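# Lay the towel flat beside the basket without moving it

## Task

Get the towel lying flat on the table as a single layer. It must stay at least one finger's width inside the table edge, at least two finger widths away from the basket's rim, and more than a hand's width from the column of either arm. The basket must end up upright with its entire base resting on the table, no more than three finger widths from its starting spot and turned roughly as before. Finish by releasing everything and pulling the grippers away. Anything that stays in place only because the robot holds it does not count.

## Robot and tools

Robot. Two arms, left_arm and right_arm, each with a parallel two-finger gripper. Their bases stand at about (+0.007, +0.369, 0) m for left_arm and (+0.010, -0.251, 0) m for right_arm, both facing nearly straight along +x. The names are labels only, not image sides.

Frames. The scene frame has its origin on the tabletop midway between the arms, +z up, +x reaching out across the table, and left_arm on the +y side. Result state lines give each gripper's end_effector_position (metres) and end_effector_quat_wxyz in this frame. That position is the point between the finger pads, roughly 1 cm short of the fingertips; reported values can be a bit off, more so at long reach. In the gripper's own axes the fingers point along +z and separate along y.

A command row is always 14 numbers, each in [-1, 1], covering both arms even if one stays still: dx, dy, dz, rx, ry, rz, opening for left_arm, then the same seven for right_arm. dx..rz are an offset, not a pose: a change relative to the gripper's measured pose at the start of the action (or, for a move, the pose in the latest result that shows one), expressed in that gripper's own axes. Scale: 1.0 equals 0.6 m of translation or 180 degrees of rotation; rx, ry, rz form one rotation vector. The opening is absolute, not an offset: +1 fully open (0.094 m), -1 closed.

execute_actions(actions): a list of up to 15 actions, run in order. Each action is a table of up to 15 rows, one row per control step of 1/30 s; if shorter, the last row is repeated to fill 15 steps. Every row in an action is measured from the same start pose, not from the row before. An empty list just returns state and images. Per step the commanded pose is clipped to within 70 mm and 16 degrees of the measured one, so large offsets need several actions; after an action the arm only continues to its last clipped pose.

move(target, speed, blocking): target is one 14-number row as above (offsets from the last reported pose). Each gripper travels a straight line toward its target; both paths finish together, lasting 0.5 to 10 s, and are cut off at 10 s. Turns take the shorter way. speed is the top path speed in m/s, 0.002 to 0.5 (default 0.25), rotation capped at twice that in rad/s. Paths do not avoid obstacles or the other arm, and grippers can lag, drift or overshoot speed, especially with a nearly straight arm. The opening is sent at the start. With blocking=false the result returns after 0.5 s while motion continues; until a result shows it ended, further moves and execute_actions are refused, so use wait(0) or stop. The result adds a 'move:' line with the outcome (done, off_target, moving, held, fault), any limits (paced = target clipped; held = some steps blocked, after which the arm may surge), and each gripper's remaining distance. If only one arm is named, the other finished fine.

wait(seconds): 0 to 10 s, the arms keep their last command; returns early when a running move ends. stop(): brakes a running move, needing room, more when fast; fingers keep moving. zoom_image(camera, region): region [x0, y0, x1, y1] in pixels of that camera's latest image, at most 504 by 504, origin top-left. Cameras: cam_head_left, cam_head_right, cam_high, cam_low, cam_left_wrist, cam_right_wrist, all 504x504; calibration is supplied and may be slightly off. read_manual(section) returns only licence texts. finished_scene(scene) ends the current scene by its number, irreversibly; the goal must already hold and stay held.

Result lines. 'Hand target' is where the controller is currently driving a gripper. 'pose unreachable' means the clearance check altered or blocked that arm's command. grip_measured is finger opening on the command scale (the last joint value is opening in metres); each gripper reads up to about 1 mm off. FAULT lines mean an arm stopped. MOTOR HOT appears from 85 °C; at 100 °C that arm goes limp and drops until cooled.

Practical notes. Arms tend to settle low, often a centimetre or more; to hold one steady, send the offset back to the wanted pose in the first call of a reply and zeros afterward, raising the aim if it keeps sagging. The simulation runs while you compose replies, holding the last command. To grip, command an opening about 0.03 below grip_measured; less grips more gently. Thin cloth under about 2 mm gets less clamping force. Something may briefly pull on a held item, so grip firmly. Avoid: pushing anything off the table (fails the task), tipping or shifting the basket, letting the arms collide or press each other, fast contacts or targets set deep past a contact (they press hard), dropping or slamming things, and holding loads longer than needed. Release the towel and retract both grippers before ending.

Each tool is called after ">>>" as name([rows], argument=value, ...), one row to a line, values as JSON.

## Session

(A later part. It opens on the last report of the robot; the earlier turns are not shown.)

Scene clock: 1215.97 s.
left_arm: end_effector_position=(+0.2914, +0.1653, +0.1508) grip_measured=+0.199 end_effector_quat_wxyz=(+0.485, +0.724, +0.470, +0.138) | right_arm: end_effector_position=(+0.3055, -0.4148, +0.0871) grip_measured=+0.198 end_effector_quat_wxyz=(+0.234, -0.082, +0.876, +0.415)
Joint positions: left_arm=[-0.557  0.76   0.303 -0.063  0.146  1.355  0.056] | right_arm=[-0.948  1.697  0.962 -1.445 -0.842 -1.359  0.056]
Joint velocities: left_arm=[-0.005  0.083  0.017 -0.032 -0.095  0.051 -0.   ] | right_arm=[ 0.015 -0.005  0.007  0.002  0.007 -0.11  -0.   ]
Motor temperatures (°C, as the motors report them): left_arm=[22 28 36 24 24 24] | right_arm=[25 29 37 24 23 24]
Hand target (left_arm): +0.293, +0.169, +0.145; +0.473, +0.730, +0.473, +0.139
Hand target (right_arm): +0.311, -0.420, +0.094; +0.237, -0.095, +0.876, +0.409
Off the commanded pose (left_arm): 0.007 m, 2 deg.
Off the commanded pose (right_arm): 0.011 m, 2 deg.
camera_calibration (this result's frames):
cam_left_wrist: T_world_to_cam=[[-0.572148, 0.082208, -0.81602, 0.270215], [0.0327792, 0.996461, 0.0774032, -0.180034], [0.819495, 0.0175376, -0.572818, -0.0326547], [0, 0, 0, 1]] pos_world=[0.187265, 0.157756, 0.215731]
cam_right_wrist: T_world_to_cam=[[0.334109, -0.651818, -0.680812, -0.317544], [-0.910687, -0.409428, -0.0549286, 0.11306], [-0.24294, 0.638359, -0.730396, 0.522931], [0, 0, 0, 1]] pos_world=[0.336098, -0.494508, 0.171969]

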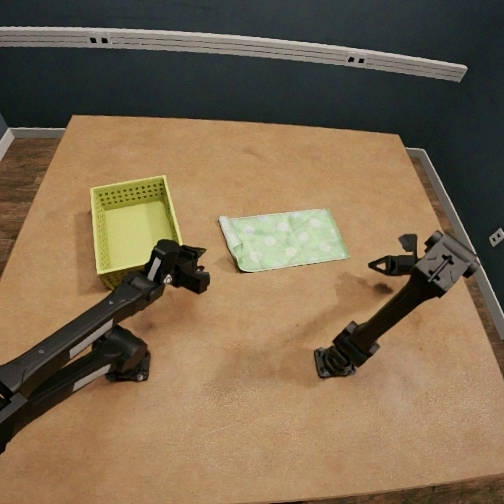

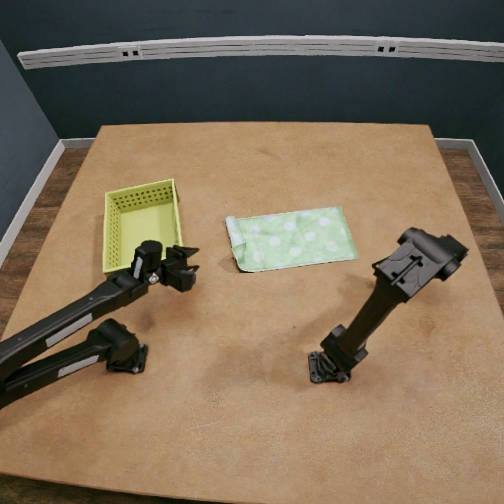

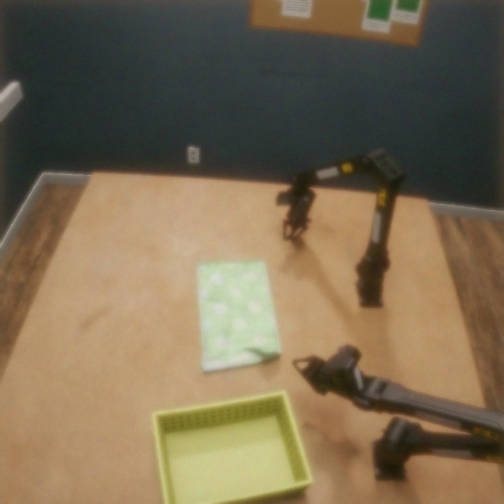

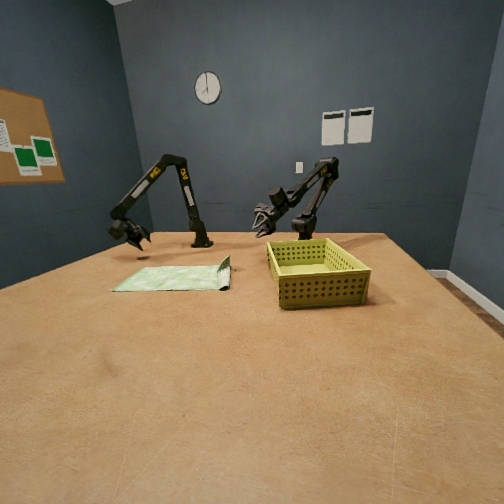

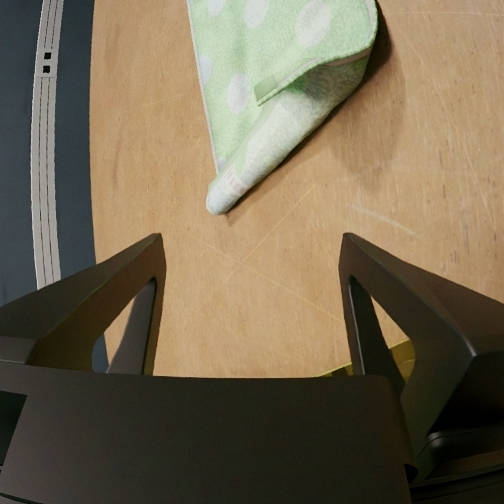

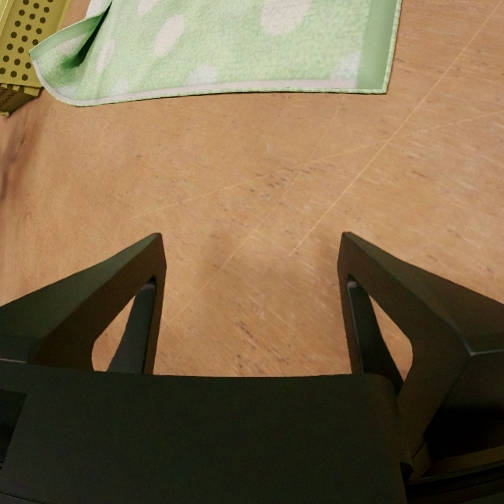

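>>> move(target=[0,0,0,0,0,-0.44,-1, 0,0,-0.05,0,0,0,0.2], speed=0.3)

>>> move(target=[-0.05,0,0,0,0.33,0,-1, 0,0,0,0,0,0,0.2], speed=0.3)

Scene clock: 1229.67 s.
left_arm: end_effector_position=(+0.2914, +0.1653, +0.1496) grip_measured=-0.981 end_effector_quat_wxyz=(+0.462, +0.267, +0.823, -0.198) | right_arm: end_effector_position=(+0.2902, -0.4258, +0.0974) grip_measured=+0.198 end_effector_quat_wxyz=(+0.231, -0.077, +0.873, +0.423)
Joint positions: left_arm=[-0.557  0.763  0.303 -0.064  0.146 -0.008  0.001] | right_arm=[-0.998  1.697  0.982 -1.53  -0.814 -1.42   0.056]
Joint velocities: left_arm=[ 0.015  0.024 -0.007  0.002 -0.007  0.022 -0.002] | right_arm=[-0.005 -0.015  0.002  0.002  0.007 -0.037 -0.   ]
Motor temperatures (°C, as the motors report them): left_arm=[22 27 38 24 24 24] | right_arm=[25 29 38 24 23 24]
Hand target (left_arm): +0.291, +0.165, +0.151; +0.461, +0.259, +0.824, -0.203
Hand target (right_arm): +0.295, -0.437, +0.104; +0.235, -0.082, +0.875, +0.415
Off the commanded pose (left_arm): 0.001 m, 1 deg.
Off the commanded pose (right_arm): 0.014 m, 1 deg.
move: off_target (right_arm)
camera_calibration (this result's frames):
cam_left_wrist: T_world_to_cam=[[-0.625471, -0.772703, 0.108239, 0.287859], [-0.736492, 0.538885, -0.408881, 0.192607], [0.257615, -0.33546, -0.906146, 0.238665], [0, 0, 0, 1]] pos_world=[0.260417, 0.1987, 0.263861]
cam_right_wrist: T_world_to_cam=[[0.326331, -0.640015, -0.695622, -0.303824], [-0.911738, -0.407348, -0.0529315, 0.0961442], [-0.249483, 0.651498, -0.716456, 0.539894], [0, 0, 0, 1]] pos_world=[0.3215, -0.507027, 0.180552]

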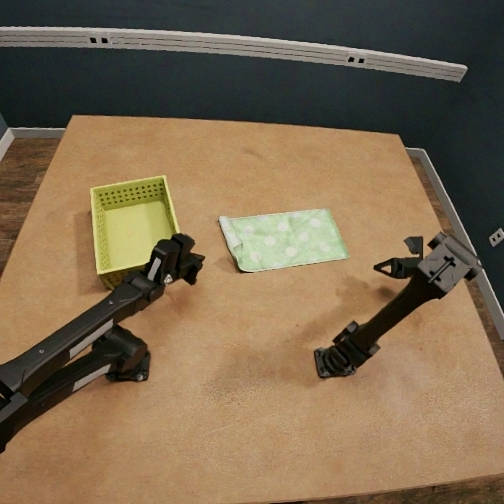

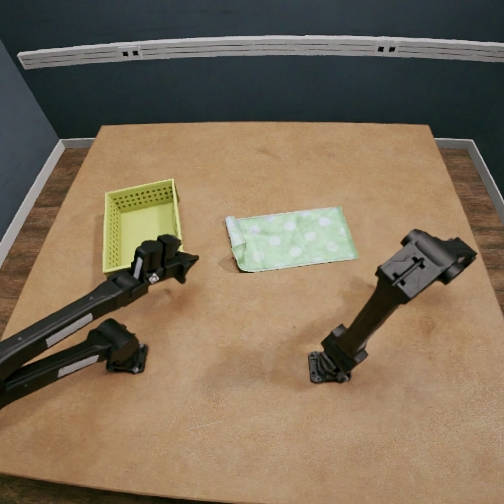

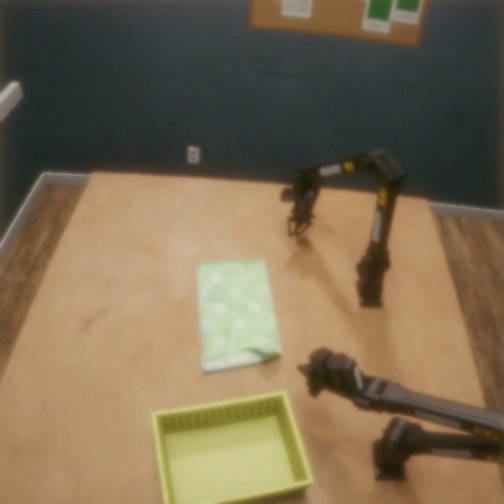

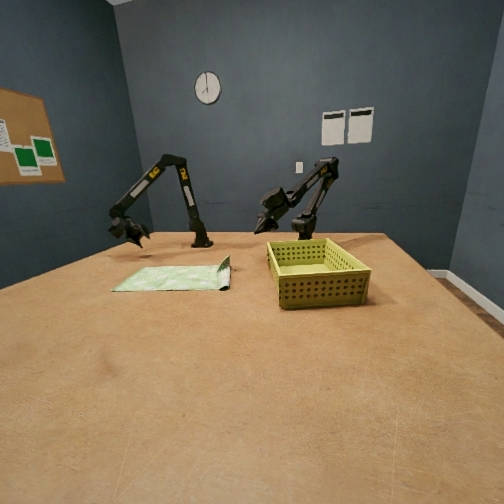

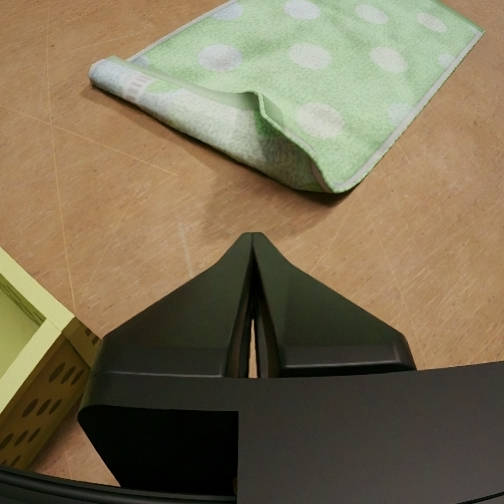

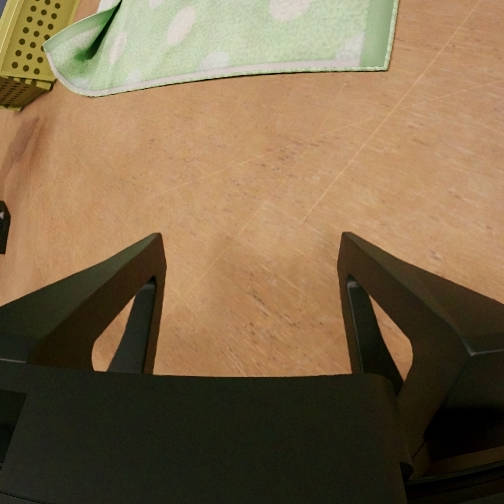

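Scene clock: 1231.87 s.
left_arm: end_effector_position=(+0.2966, +0.1682, +0.1612) grip_measured=-0.981 end_effector_quat_wxyz=(-0.017, +0.319, +0.947, -0.041) | right_arm: end_effector_position=(+0.2902, -0.4258, +0.0974) grip_measured=+0.198 end_effector_quat_wxyz=(+0.231, -0.077, +0.873, +0.423)
Joint positions: left_arm=[-0.571  1.308  1.023 -1.3    0.087  0.087  0.001] | right_arm=[-0.998  1.697  0.982 -1.53  -0.814 -1.42   0.056]
Joint velocities: left_arm=[-0.005  0.005  0.012 -0.007  0.037 -0.037 -0.001] | right_arm=[-0.005  0.005 -0.017 -0.002  0.022 -0.037  0.   ]
Motor temperatures (°C, as the motors report them): left_arm=[22 27 39 24 24 24] | right_arm=[25 29 37 24 23 24]
Hand target (left_arm): +0.305, +0.158, +0.175; -0.007, +0.334, +0.942, -0.041
Hand target (right_arm): +0.290, -0.426, +0.097; +0.231, -0.077, +0.873, +0.423
Off the commanded pose (left_arm): 0.019 m, 2 deg.
Off the commanded pose (right_arm): 0.000 m, 0 deg.
move: off_target (left_arm)
camera_calibration (this result's frames):
cam_left_wrist: T_world_to_cam=[[-0.584233, -0.804281, 0.108646, 0.28512], [-0.612441, 0.524747, 0.591233, 0.00400982], [-0.532529, 0.278879, -0.799149, 0.362606], [0, 0, 0, 1]] pos_world=[0.362131, 0.126089, 0.256429]
cam_right_wrist: T_world_to_cam=[[0.326331, -0.640015, -0.695622, -0.303824], [-0.911738, -0.407348, -0.0529315, 0.0961442], [-0.249483, 0.651498, -0.716456, 0.539894], [0, 0, 0, 1]] pos_world=[0.3215, -0.507027, 0.180552]

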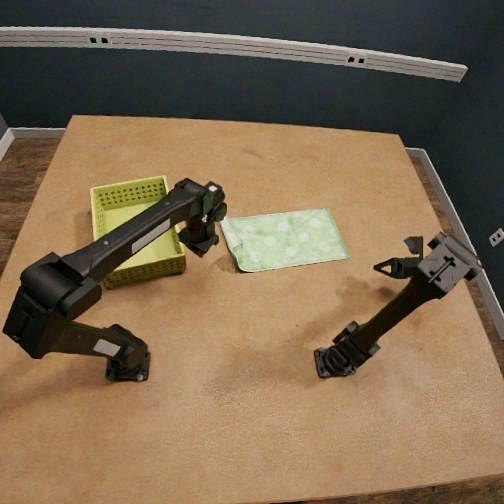

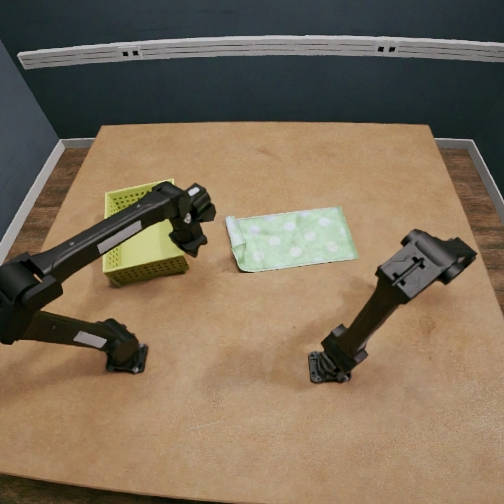

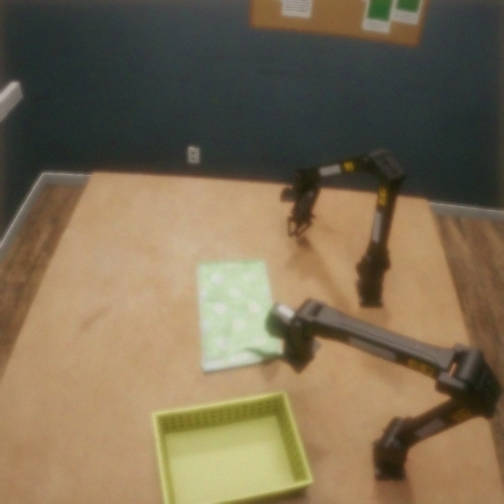

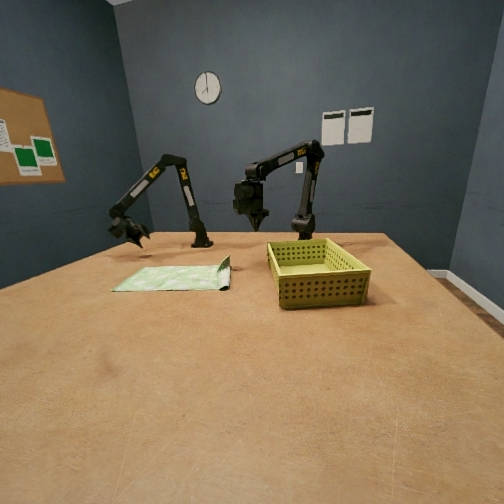

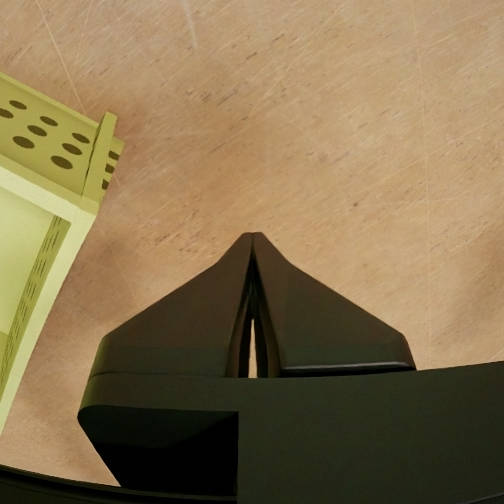

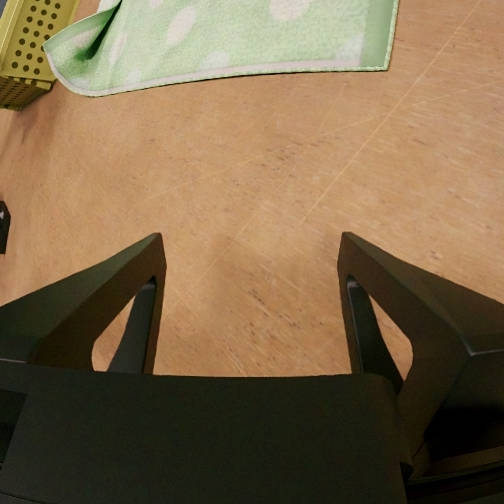

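>>> move(target=[-0.335,-0.075,0.09,0,0,0,-1, 0,0,0,0,0,0,0.2], speed=0.15)

Scene clock: 1236.40 s.
left_arm: end_effector_position=(+0.4190, +0.0234, +0.1039) grip_measured=-0.981 end_effector_quat_wxyz=(-0.026, +0.321, +0.946, -0.037) | right_arm: end_effector_position=(+0.2902, -0.4258, +0.0974) grip_measured=+0.198 end_effector_quat_wxyz=(+0.231, -0.077, +0.873, +0.423)
Joint positions: left_arm=[-0.677  1.83   1.482 -1.247  0.087 -0.015  0.001] | right_arm=[-0.998  1.697  0.982 -1.53  -0.814 -1.42   0.056]
Joint velocities: left_arm=[-0.005  0.005 -0.007  0.002  0.022 -0.007 -0.   ] | right_arm=[-0.005 -0.005  0.012  0.002 -0.007 -0.022  0.   ]
Motor temperatures (°C, as the motors report them): left_arm=[22 27 40 24 24 24] | right_arm=[25 29 37 24 23 24]
Hand target (left_arm): +0.427, +0.008, +0.110; -0.017, +0.319, +0.947, -0.041
Hand target (right_arm): +0.290, -0.426, +0.097; +0.231, -0.077, +0.873, +0.423
Off the commanded pose (left_arm): 0.019 m, 1 deg.
Off the commanded pose (right_arm): 0.000 m, 0 deg.
move: off_target (left_arm)
camera_calibration (this result's frames):
cam_left_wrist: T_world_to_cam=[[-0.586433, -0.802911, 0.106907, 0.247415], [-0.601723, 0.520188, 0.60608, 0.182953], [-0.542241, 0.291097, -0.788186, 0.424996], [0, 0, 0, 1]] pos_world=[0.48563, -0.0202324, 0.197641]
cam_right_wrist: T_world_to_cam=[[0.326331, -0.640015, -0.695622, -0.303824], [-0.911738, -0.407348, -0.0529315, 0.0961442], [-0.249483, 0.651498, -0.716456, 0.539894], [0, 0, 0, 1]] pos_world=[0.3215, -0.507027, 0.180552]

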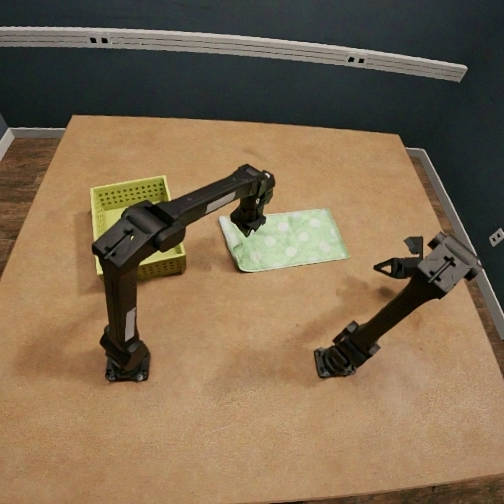

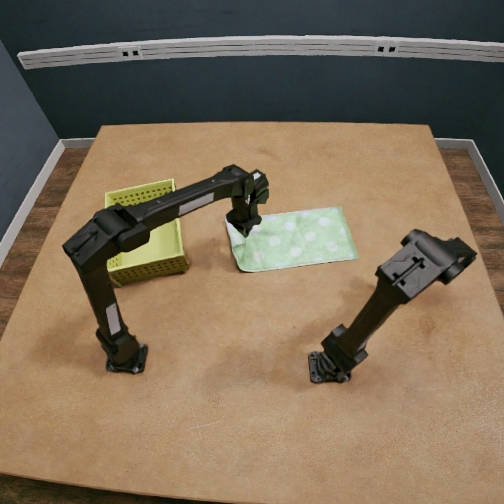

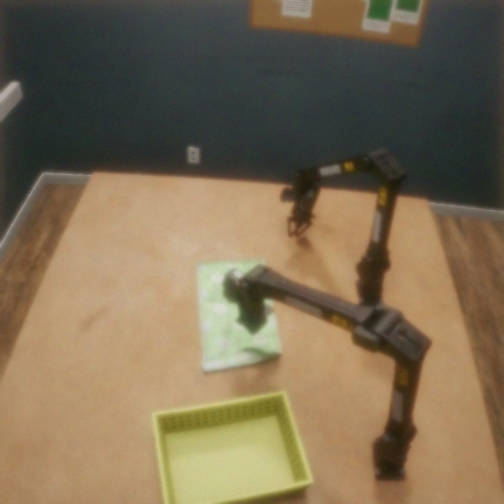

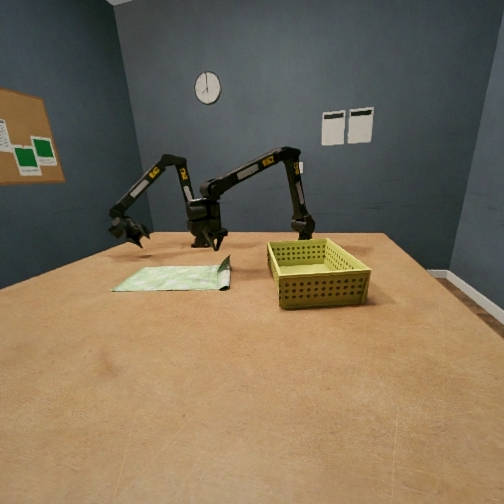

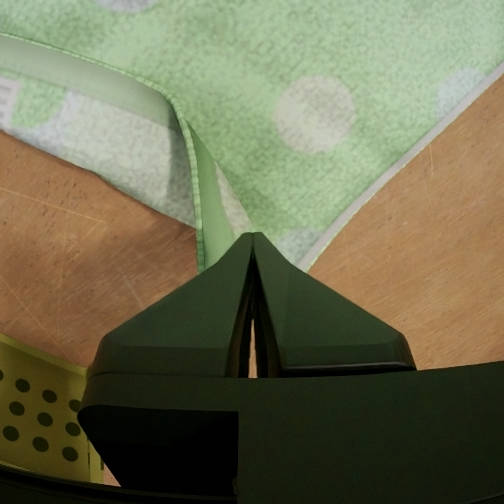

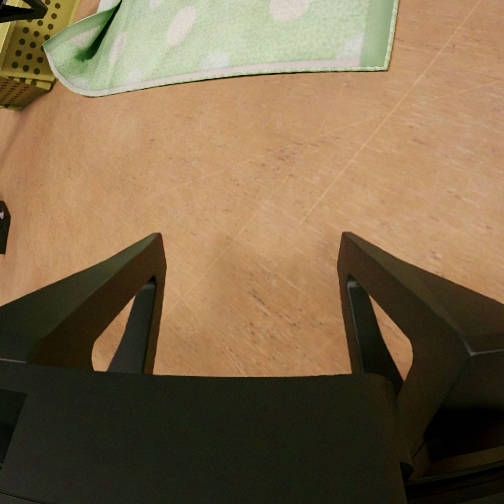

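>>> move(target=[-0.02,-0.01,0.125,0,0,0,-1, 0,0,0,0,0,0,0.2], speed=0.06)

>>> move(target=[0.08,0.11,0.01,0,0,0,-1, 0,0,0,0,0,0,0.2], speed=0.04)

Scene clock: 1243.00 s.
left_arm: end_effector_position=(+0.4255, +0.0121, +0.0469) grip_measured=-0.981 end_effector_quat_wxyz=(-0.016, +0.322, +0.946, -0.041) | right_arm: end_effector_position=(+0.2902, -0.4258, +0.0974) grip_measured=+0.198 end_effector_quat_wxyz=(+0.231, -0.077, +0.873, +0.423)
Joint positions: left_arm=[-0.686  1.905  1.433 -1.101  0.087 -0.022  0.001] | right_arm=[-0.998  1.697  0.982 -1.53  -0.814 -1.42   0.056]
Joint velocities: left_arm=[-0.005  0.005  0.002  0.002 -0.037 -0.037 -0.   ] | right_arm=[-0.015 -0.015  0.002 -0.002  0.007  0.007 -0.001]
Motor temperatures (°C, as the motors report them): left_arm=[22 28 40 24 24 24] | right_arm=[25 29 37 24 23 24]
Hand target (left_arm): +0.418, +0.008, +0.030; -0.026, +0.321, +0.946, -0.037
Hand target (right_arm): +0.290, -0.426, +0.097; +0.231, -0.077, +0.873, +0.423
Off the commanded pose (left_arm): 0.019 m, 1 deg.
Off the commanded pose (right_arm): 0.000 m, 0 deg.
move: off_target (left_arm)
camera_calibration (this result's frames):
cam_left_wrist: T_world_to_cam=[[-0.590068, -0.800138, 0.107698, 0.249723], [-0.610424, 0.529457, 0.589116, 0.231618], [-0.528395, 0.281877, -0.800839, 0.381638], [0, 0, 0, 1]] pos_world=[0.490394, -0.0303944, 0.142287]
cam_right_wrist: T_world_to_cam=[[0.326331, -0.640015, -0.695622, -0.303824], [-0.911738, -0.407348, -0.0529315, 0.0961442], [-0.249483, 0.651498, -0.716456, 0.539894], [0, 0, 0, 1]] pos_world=[0.3215, -0.507027, 0.180552]

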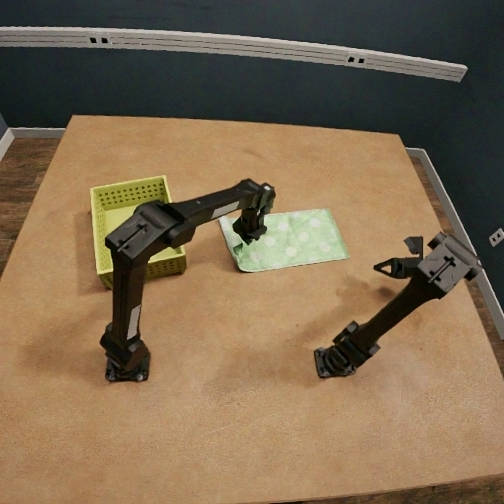

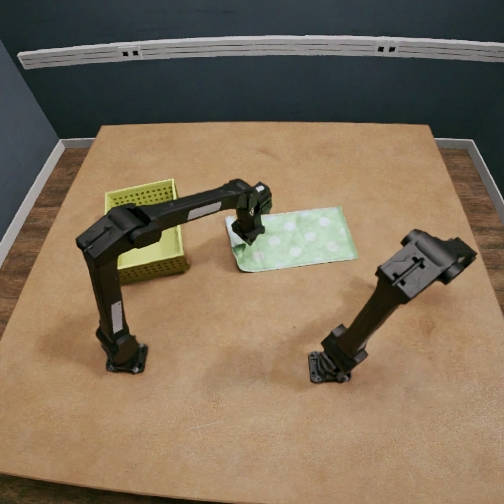

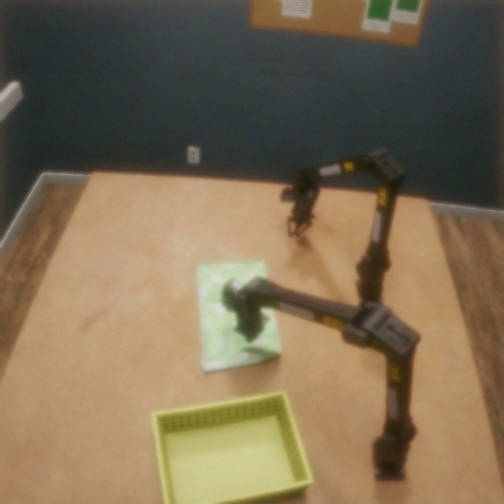

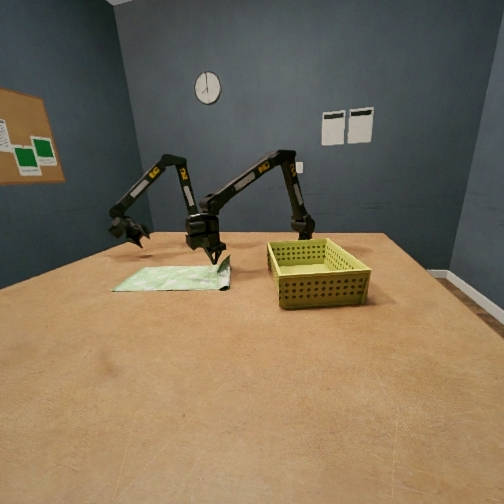

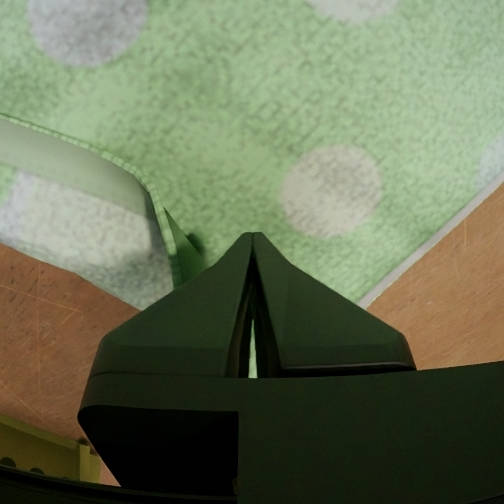

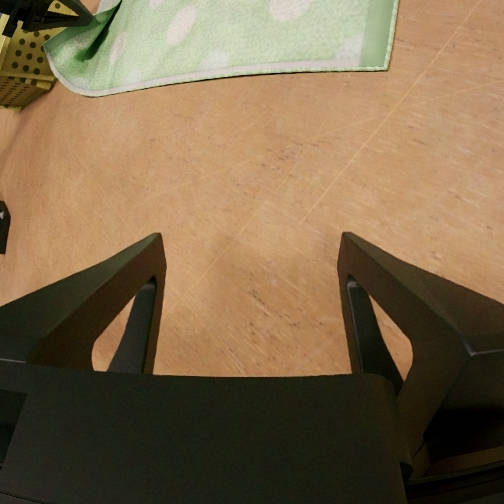

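Scene clock: 1245.33 s.
left_arm: end_effector_position=(+0.4227, +0.0878, +0.0347) grip_measured=-0.981 end_effector_quat_wxyz=(-0.024, +0.319, +0.947, -0.039) | right_arm: end_effector_position=(+0.2902, -0.4258, +0.0974) grip_measured=+0.198 end_effector_quat_wxyz=(+0.231, -0.077, +0.873, +0.423)
Joint positions: left_arm=[-0.572  1.825  1.274 -1.047  0.087  0.087  0.001] | right_arm=[-0.998  1.697  0.982 -1.53  -0.814 -1.42   0.056]
Joint velocities: left_arm=[-0.015 -0.005 -0.007  0.002 -0.007 -0.022 -0.   ] | right_arm=[ 0.005  0.005  0.007  0.012 -0.007  0.007  0.   ]
Motor temperatures (°C, as the motors report them): left_arm=[22 28 40 24 24 24] | right_arm=[25 29 37 24 23 24]
Hand target (left_arm): +0.426, +0.093, +0.035; -0.017, +0.322, +0.946, -0.041
Hand target (right_arm): +0.290, -0.426, +0.097; +0.231, -0.077, +0.873, +0.423
Off the commanded pose (left_arm): 0.007 m, 1 deg.
Off the commanded pose (right_arm): 0.000 m, 0 deg.
move: done
camera_calibration (this result's frames):
cam_left_wrist: T_world_to_cam=[[-0.583959, -0.804369, 0.109465, 0.307709], [-0.605308, 0.521305, 0.601534, 0.19512], [-0.540921, 0.285011, -0.791311, 0.353832], [0, 0, 0, 1]] pos_world=[0.489193, 0.0449486, 0.128937]
cam_right_wrist: T_world_to_cam=[[0.326331, -0.640015, -0.695622, -0.303824], [-0.911738, -0.407348, -0.0529315, 0.0961442], [-0.249483, 0.651498, -0.716456, 0.539894], [0, 0, 0, 1]] pos_world=[0.3215, -0.507027, 0.180552]

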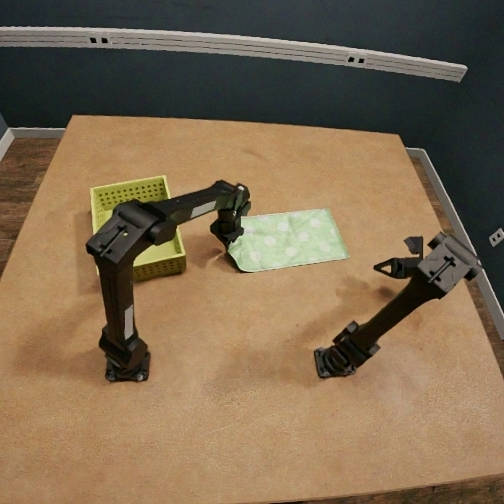

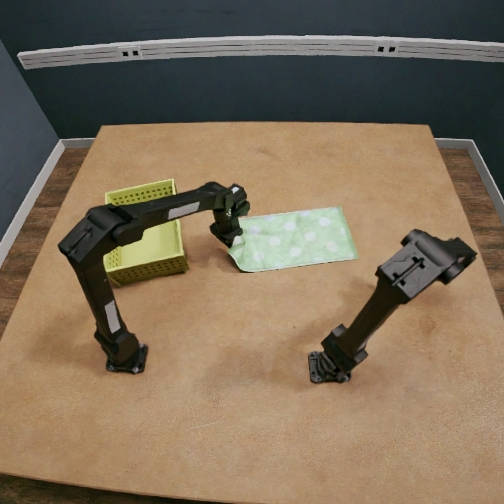

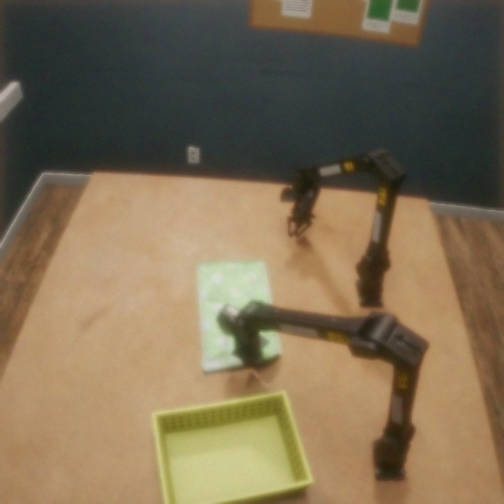

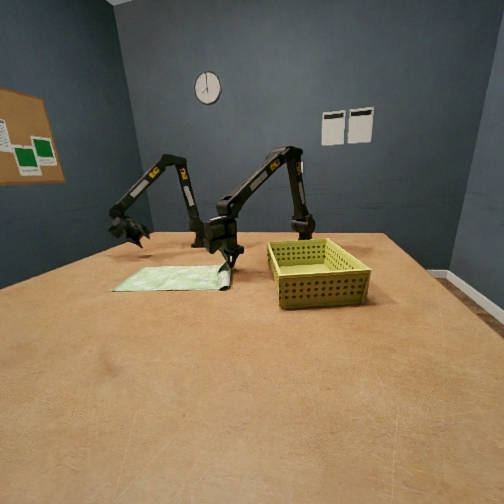

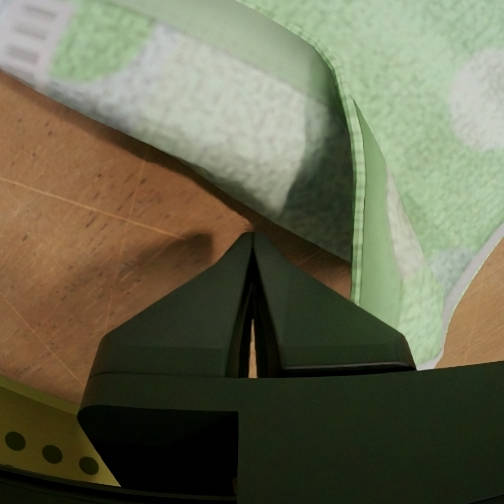

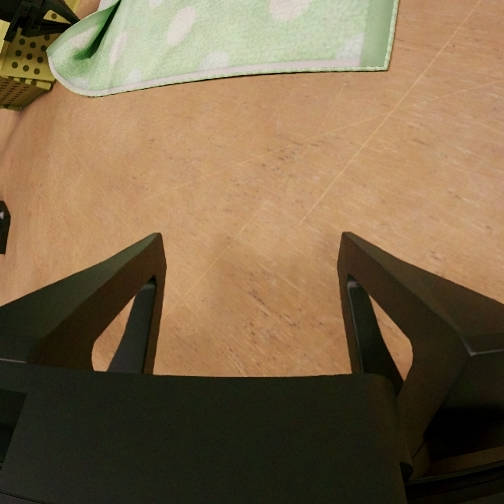

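>>> execute_actions([
  [[0,0,-0.06,0,0,0,0.0, 0,0,0,0,0,0,0.2]],
  [[-0.02,-0.055,0.01,0,0,0,0.0, 0,0,0,0,0,0,0.2]],
  [[0,0,0,0,0,0,0.0, 0,0,0,0,0,0,0.2]],
])

Scene clock: 1250.63 s.
left_arm: end_effector_position=(+0.3926, +0.0674, +0.0594) grip_measured=-0.002 end_effector_quat_wxyz=(-0.036, +0.329, +0.943, -0.035) | right_arm: end_effector_position=(+0.2902, -0.4258, +0.0974) grip_measured=+0.198 end_effector_quat_wxyz=(+0.231, -0.077, +0.873, +0.423)
Joint positions: left_arm=[-0.64   1.777  1.277 -1.12   0.087  0.04   0.047] | right_arm=[-0.998  1.697  0.982 -1.53  -0.814 -1.42   0.056]
Joint velocities: left_arm=[-0.005  0.005 -0.002  0.022  0.022  0.051  0.   ] | right_arm=[ 0.005  0.015  0.007 -0.017 -0.022 -0.037  0.001]
Motor temperatures (°C, as the motors report them): left_arm=[22 28 39 24 24 24] | right_arm=[25 29 37 24 23 24]
Hand target (left_arm): +0.393, +0.067, +0.059; -0.036, +0.329, +0.943, -0.035
Hand target (right_arm): +0.290, -0.426, +0.097; +0.231, -0.077, +0.873, +0.423
Off the commanded pose (left_arm): 0.000 m, 0 deg.
Off the commanded pose (right_arm): 0.000 m, 0 deg.
camera_calibration (this result's frames):
cam_left_wrist: T_world_to_cam=[[-0.598741, -0.793542, 0.108629, 0.276152], [-0.582172, 0.524325, 0.621417, 0.1622], [-0.550077, 0.308827, -0.775913, 0.363868], [0, 0, 0, 1]] pos_world=[0.459927, 0.0217206, 0.151538]
cam_right_wrist: T_world_to_cam=[[0.326331, -0.640015, -0.695622, -0.303824], [-0.911738, -0.407348, -0.0529315, 0.0961442], [-0.249483, 0.651498, -0.716456, 0.539894], [0, 0, 0, 1]] pos_world=[0.3215, -0.507027, 0.180552]

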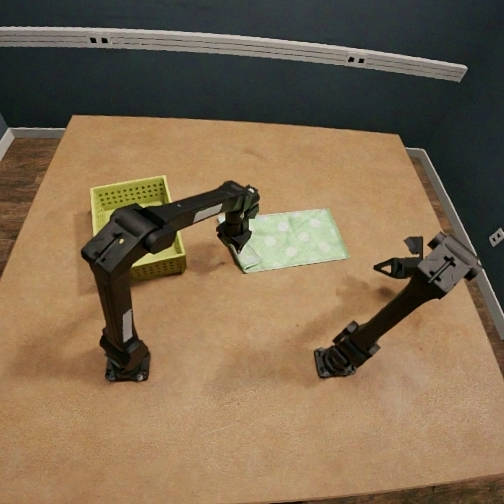

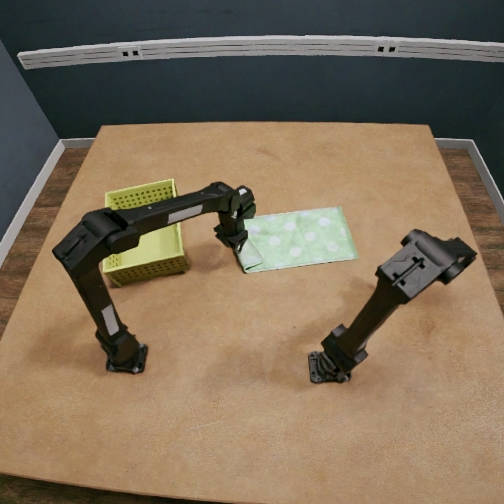

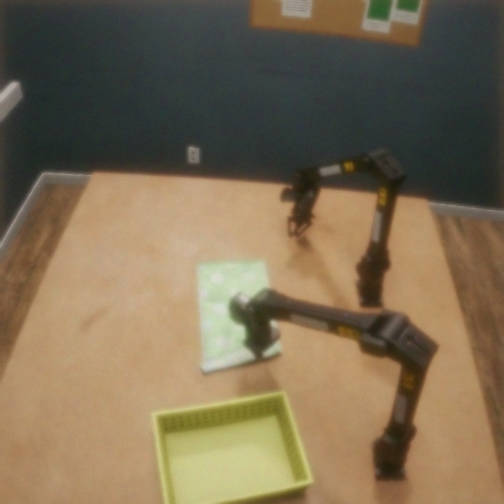

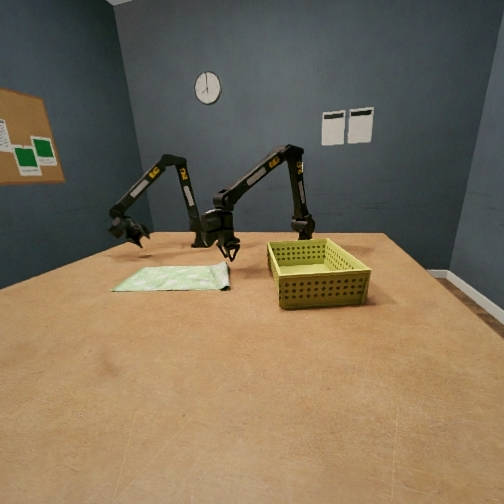

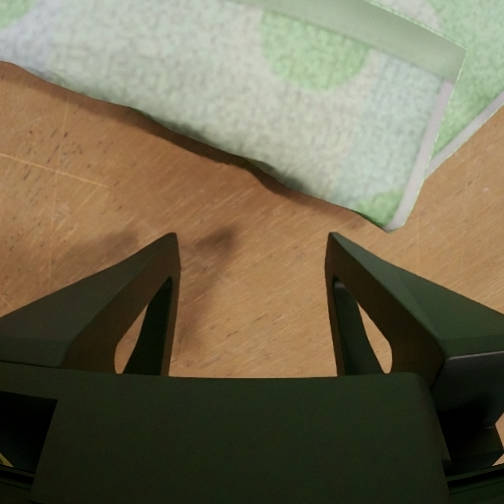

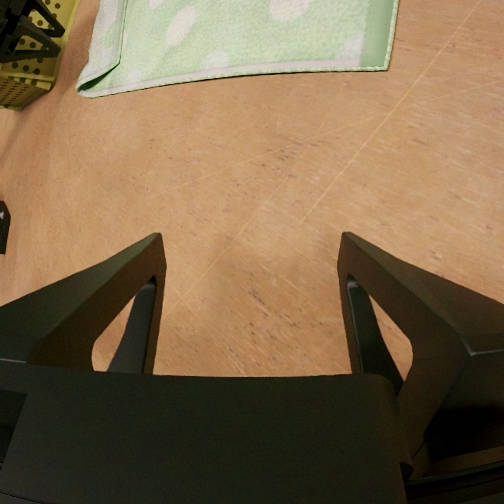

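>>> move(target=[-0.174,-0.032,-0.02,0,0,0,-1, 0,0,0,0,0,0,0.2], speed=0.08)

>>> move(target=[0,0,0.1,0,0,0,-1, 0,0,0,0,0,0,0.2], speed=0.03)

Scene clock: 1260.97 s.
left_arm: end_effector_position=(+0.4601, +0.0024, +0.0684) grip_measured=-0.981 end_effector_quat_wxyz=(-0.035, +0.330, +0.943, -0.034) | right_arm: end_effector_position=(+0.2902, -0.4258, +0.0974) grip_measured=+0.198 end_effector_quat_wxyz=(+0.231, -0.077, +0.873, +0.423)
Joint positions: left_arm=[-0.661  1.987  1.623 -1.253  0.087  0.021  0.001] | right_arm=[-0.998  1.697  0.982 -1.53  -0.814 -1.42   0.056]
Joint velocities: left_arm=[ 0.005 -0.015  0.012 -0.002  0.037  0.095  0.   ] | right_arm=[-0.015  0.005  0.022 -0.007  0.022 -0.081  0.   ]
Motor temperatures (°C, as the motors report them): left_arm=[22 29 39 24 24 24] | right_arm=[25 29 36 24 23 24]
Hand target (left_arm): +0.464, -0.011, +0.068; -0.035, +0.329, +0.943, -0.035
Hand target (right_arm): +0.290, -0.426, +0.097; +0.231, -0.077, +0.873, +0.423
Off the commanded pose (left_arm): 0.015 m, 0 deg.
Off the commanded pose (right_arm): 0.000 m, 0 deg.
move: off_target (left_arm)
camera_calibration (this result's frames):
cam_left_wrist: T_world_to_cam=[[-0.600775, -0.792125, 0.107733, 0.264999], [-0.581757, 0.525641, 0.620693, 0.229866], [-0.548296, 0.310223, -0.776617, 0.427401], [0, 0, 0, 1]] pos_world=[0.527273, -0.0435039, 0.160701]
cam_right_wrist: T_world_to_cam=[[0.326331, -0.640015, -0.695622, -0.303824], [-0.911738, -0.407348, -0.0529315, 0.0961442], [-0.249483, 0.651498, -0.716456, 0.539894], [0, 0, 0, 1]] pos_world=[0.3215, -0.507027, 0.180552]

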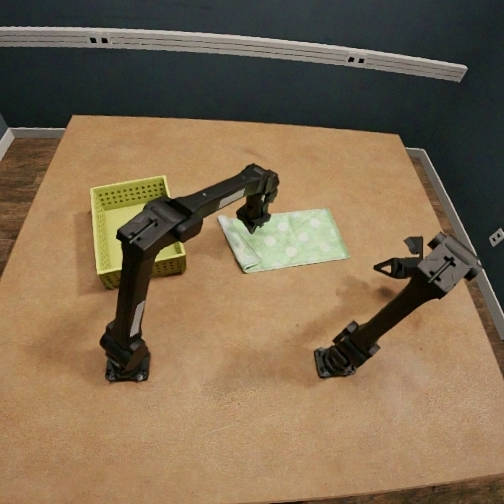

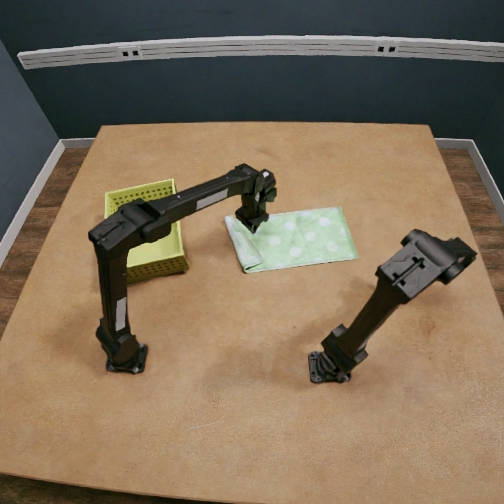

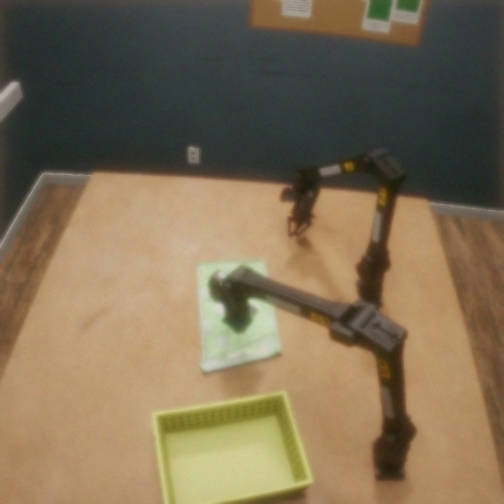

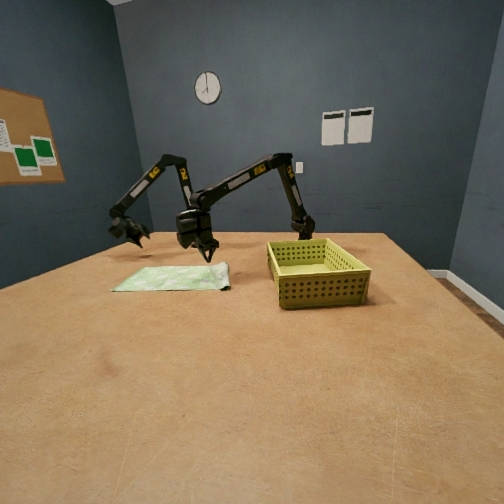

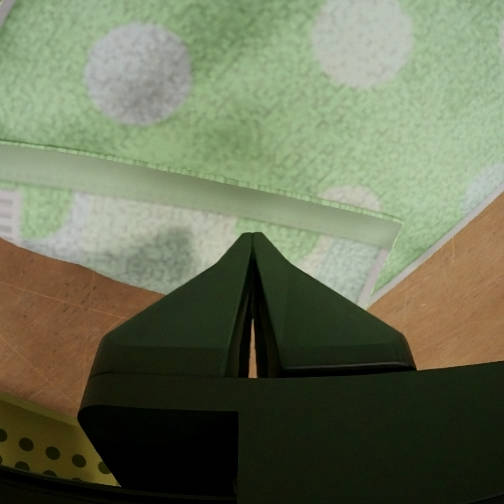

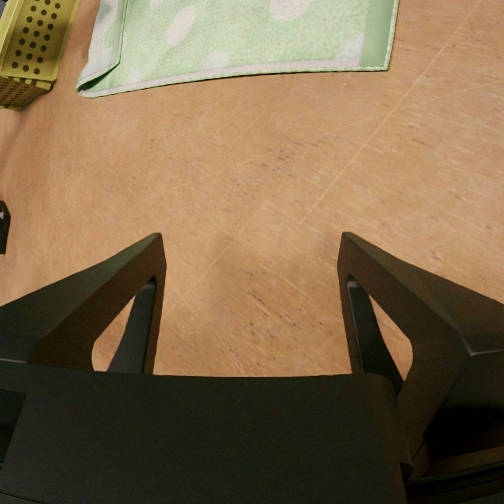

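Scene clock: 1263.27 s.
left_arm: end_effector_position=(+0.4602, +0.0023, +0.0296) grip_measured=-0.981 end_effector_quat_wxyz=(-0.023, +0.331, +0.943, -0.038) | right_arm: end_effector_position=(+0.2902, -0.4258, +0.0974) grip_measured=+0.198 end_effector_quat_wxyz=(+0.231, -0.077, +0.873, +0.423)
Joint positions: left_arm=[-0.661  2.013  1.554 -1.133  0.087  0.021  0.001] | right_arm=[-0.998  1.697  0.982 -1.53  -0.814 -1.42   0.056]
Joint velocities: left_arm=[ 0.005  0.005  0.007  0.012  0.022 -0.022 -0.001] | right_arm=[ 0.005 -0.005  0.002 -0.012 -0.081  0.022 -0.   ]
Motor temperatures (°C, as the motors report them): left_arm=[22 29 38 24 24 24] | right_arm=[25 29 36 24 23 24]
Hand target (left_arm): +0.454, +0.000, +0.009; -0.035, +0.330, +0.943, -0.034
Hand target (right_arm): +0.290, -0.426, +0.097; +0.231, -0.077, +0.873, +0.423
Off the commanded pose (left_arm): 0.022 m, 1 deg.
Off the commanded pose (right_arm): 0.000 m, 0 deg.
move: off_target (left_arm)
camera_calibration (this result's frames):
cam_left_wrist: T_world_to_cam=[[-0.602961, -0.790448, 0.107845, 0.270186], [-0.594137, 0.535145, 0.600518, 0.260331], [-0.532391, 0.298014, -0.792305, 0.390427], [0, 0, 0, 1]] pos_world=[0.525444, -0.0420997, 0.123866]
cam_right_wrist: T_world_to_cam=[[0.326331, -0.640015, -0.695622, -0.303824], [-0.911738, -0.407348, -0.0529315, 0.0961442], [-0.249483, 0.651498, -0.716456, 0.539894], [0, 0, 0, 1]] pos_world=[0.3215, -0.507027, 0.180552]

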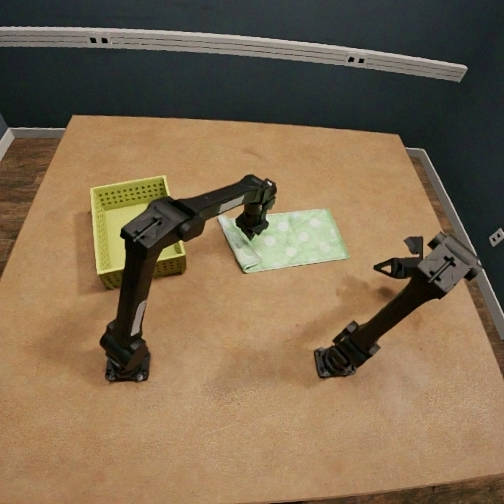

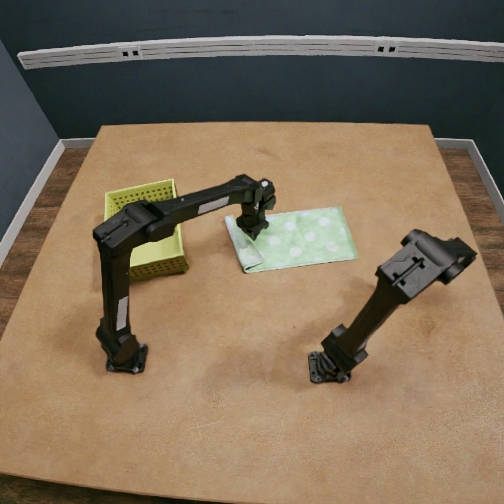

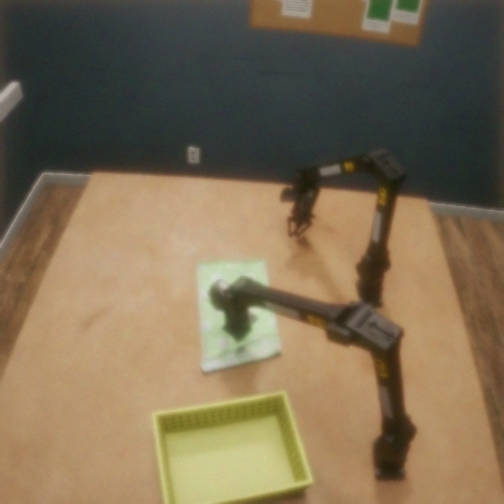

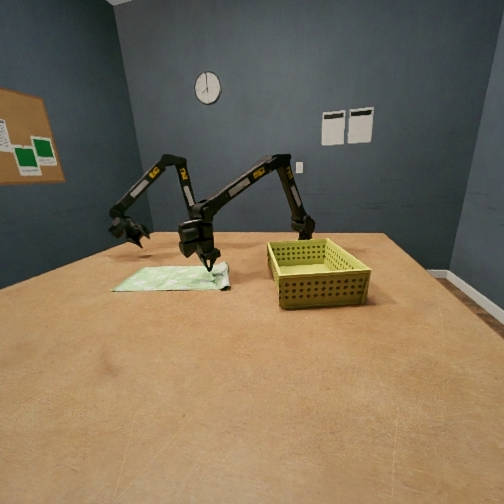

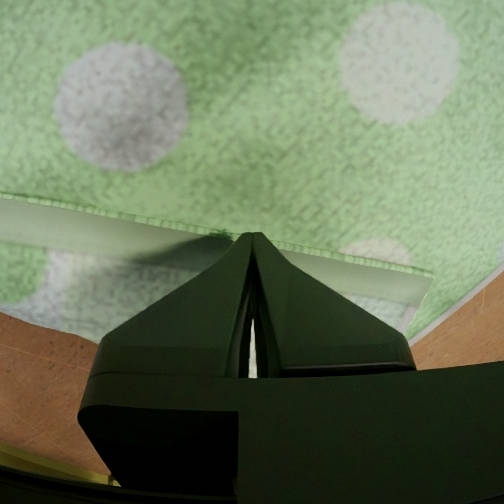

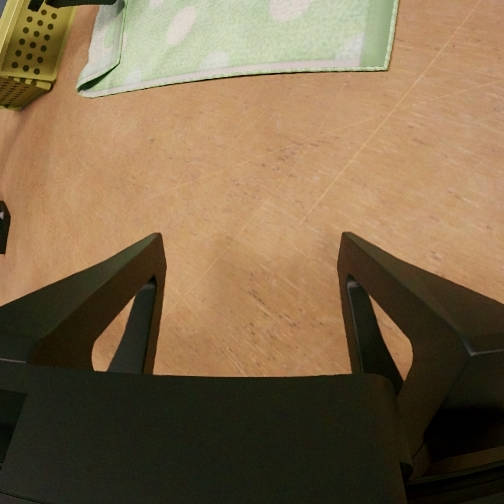

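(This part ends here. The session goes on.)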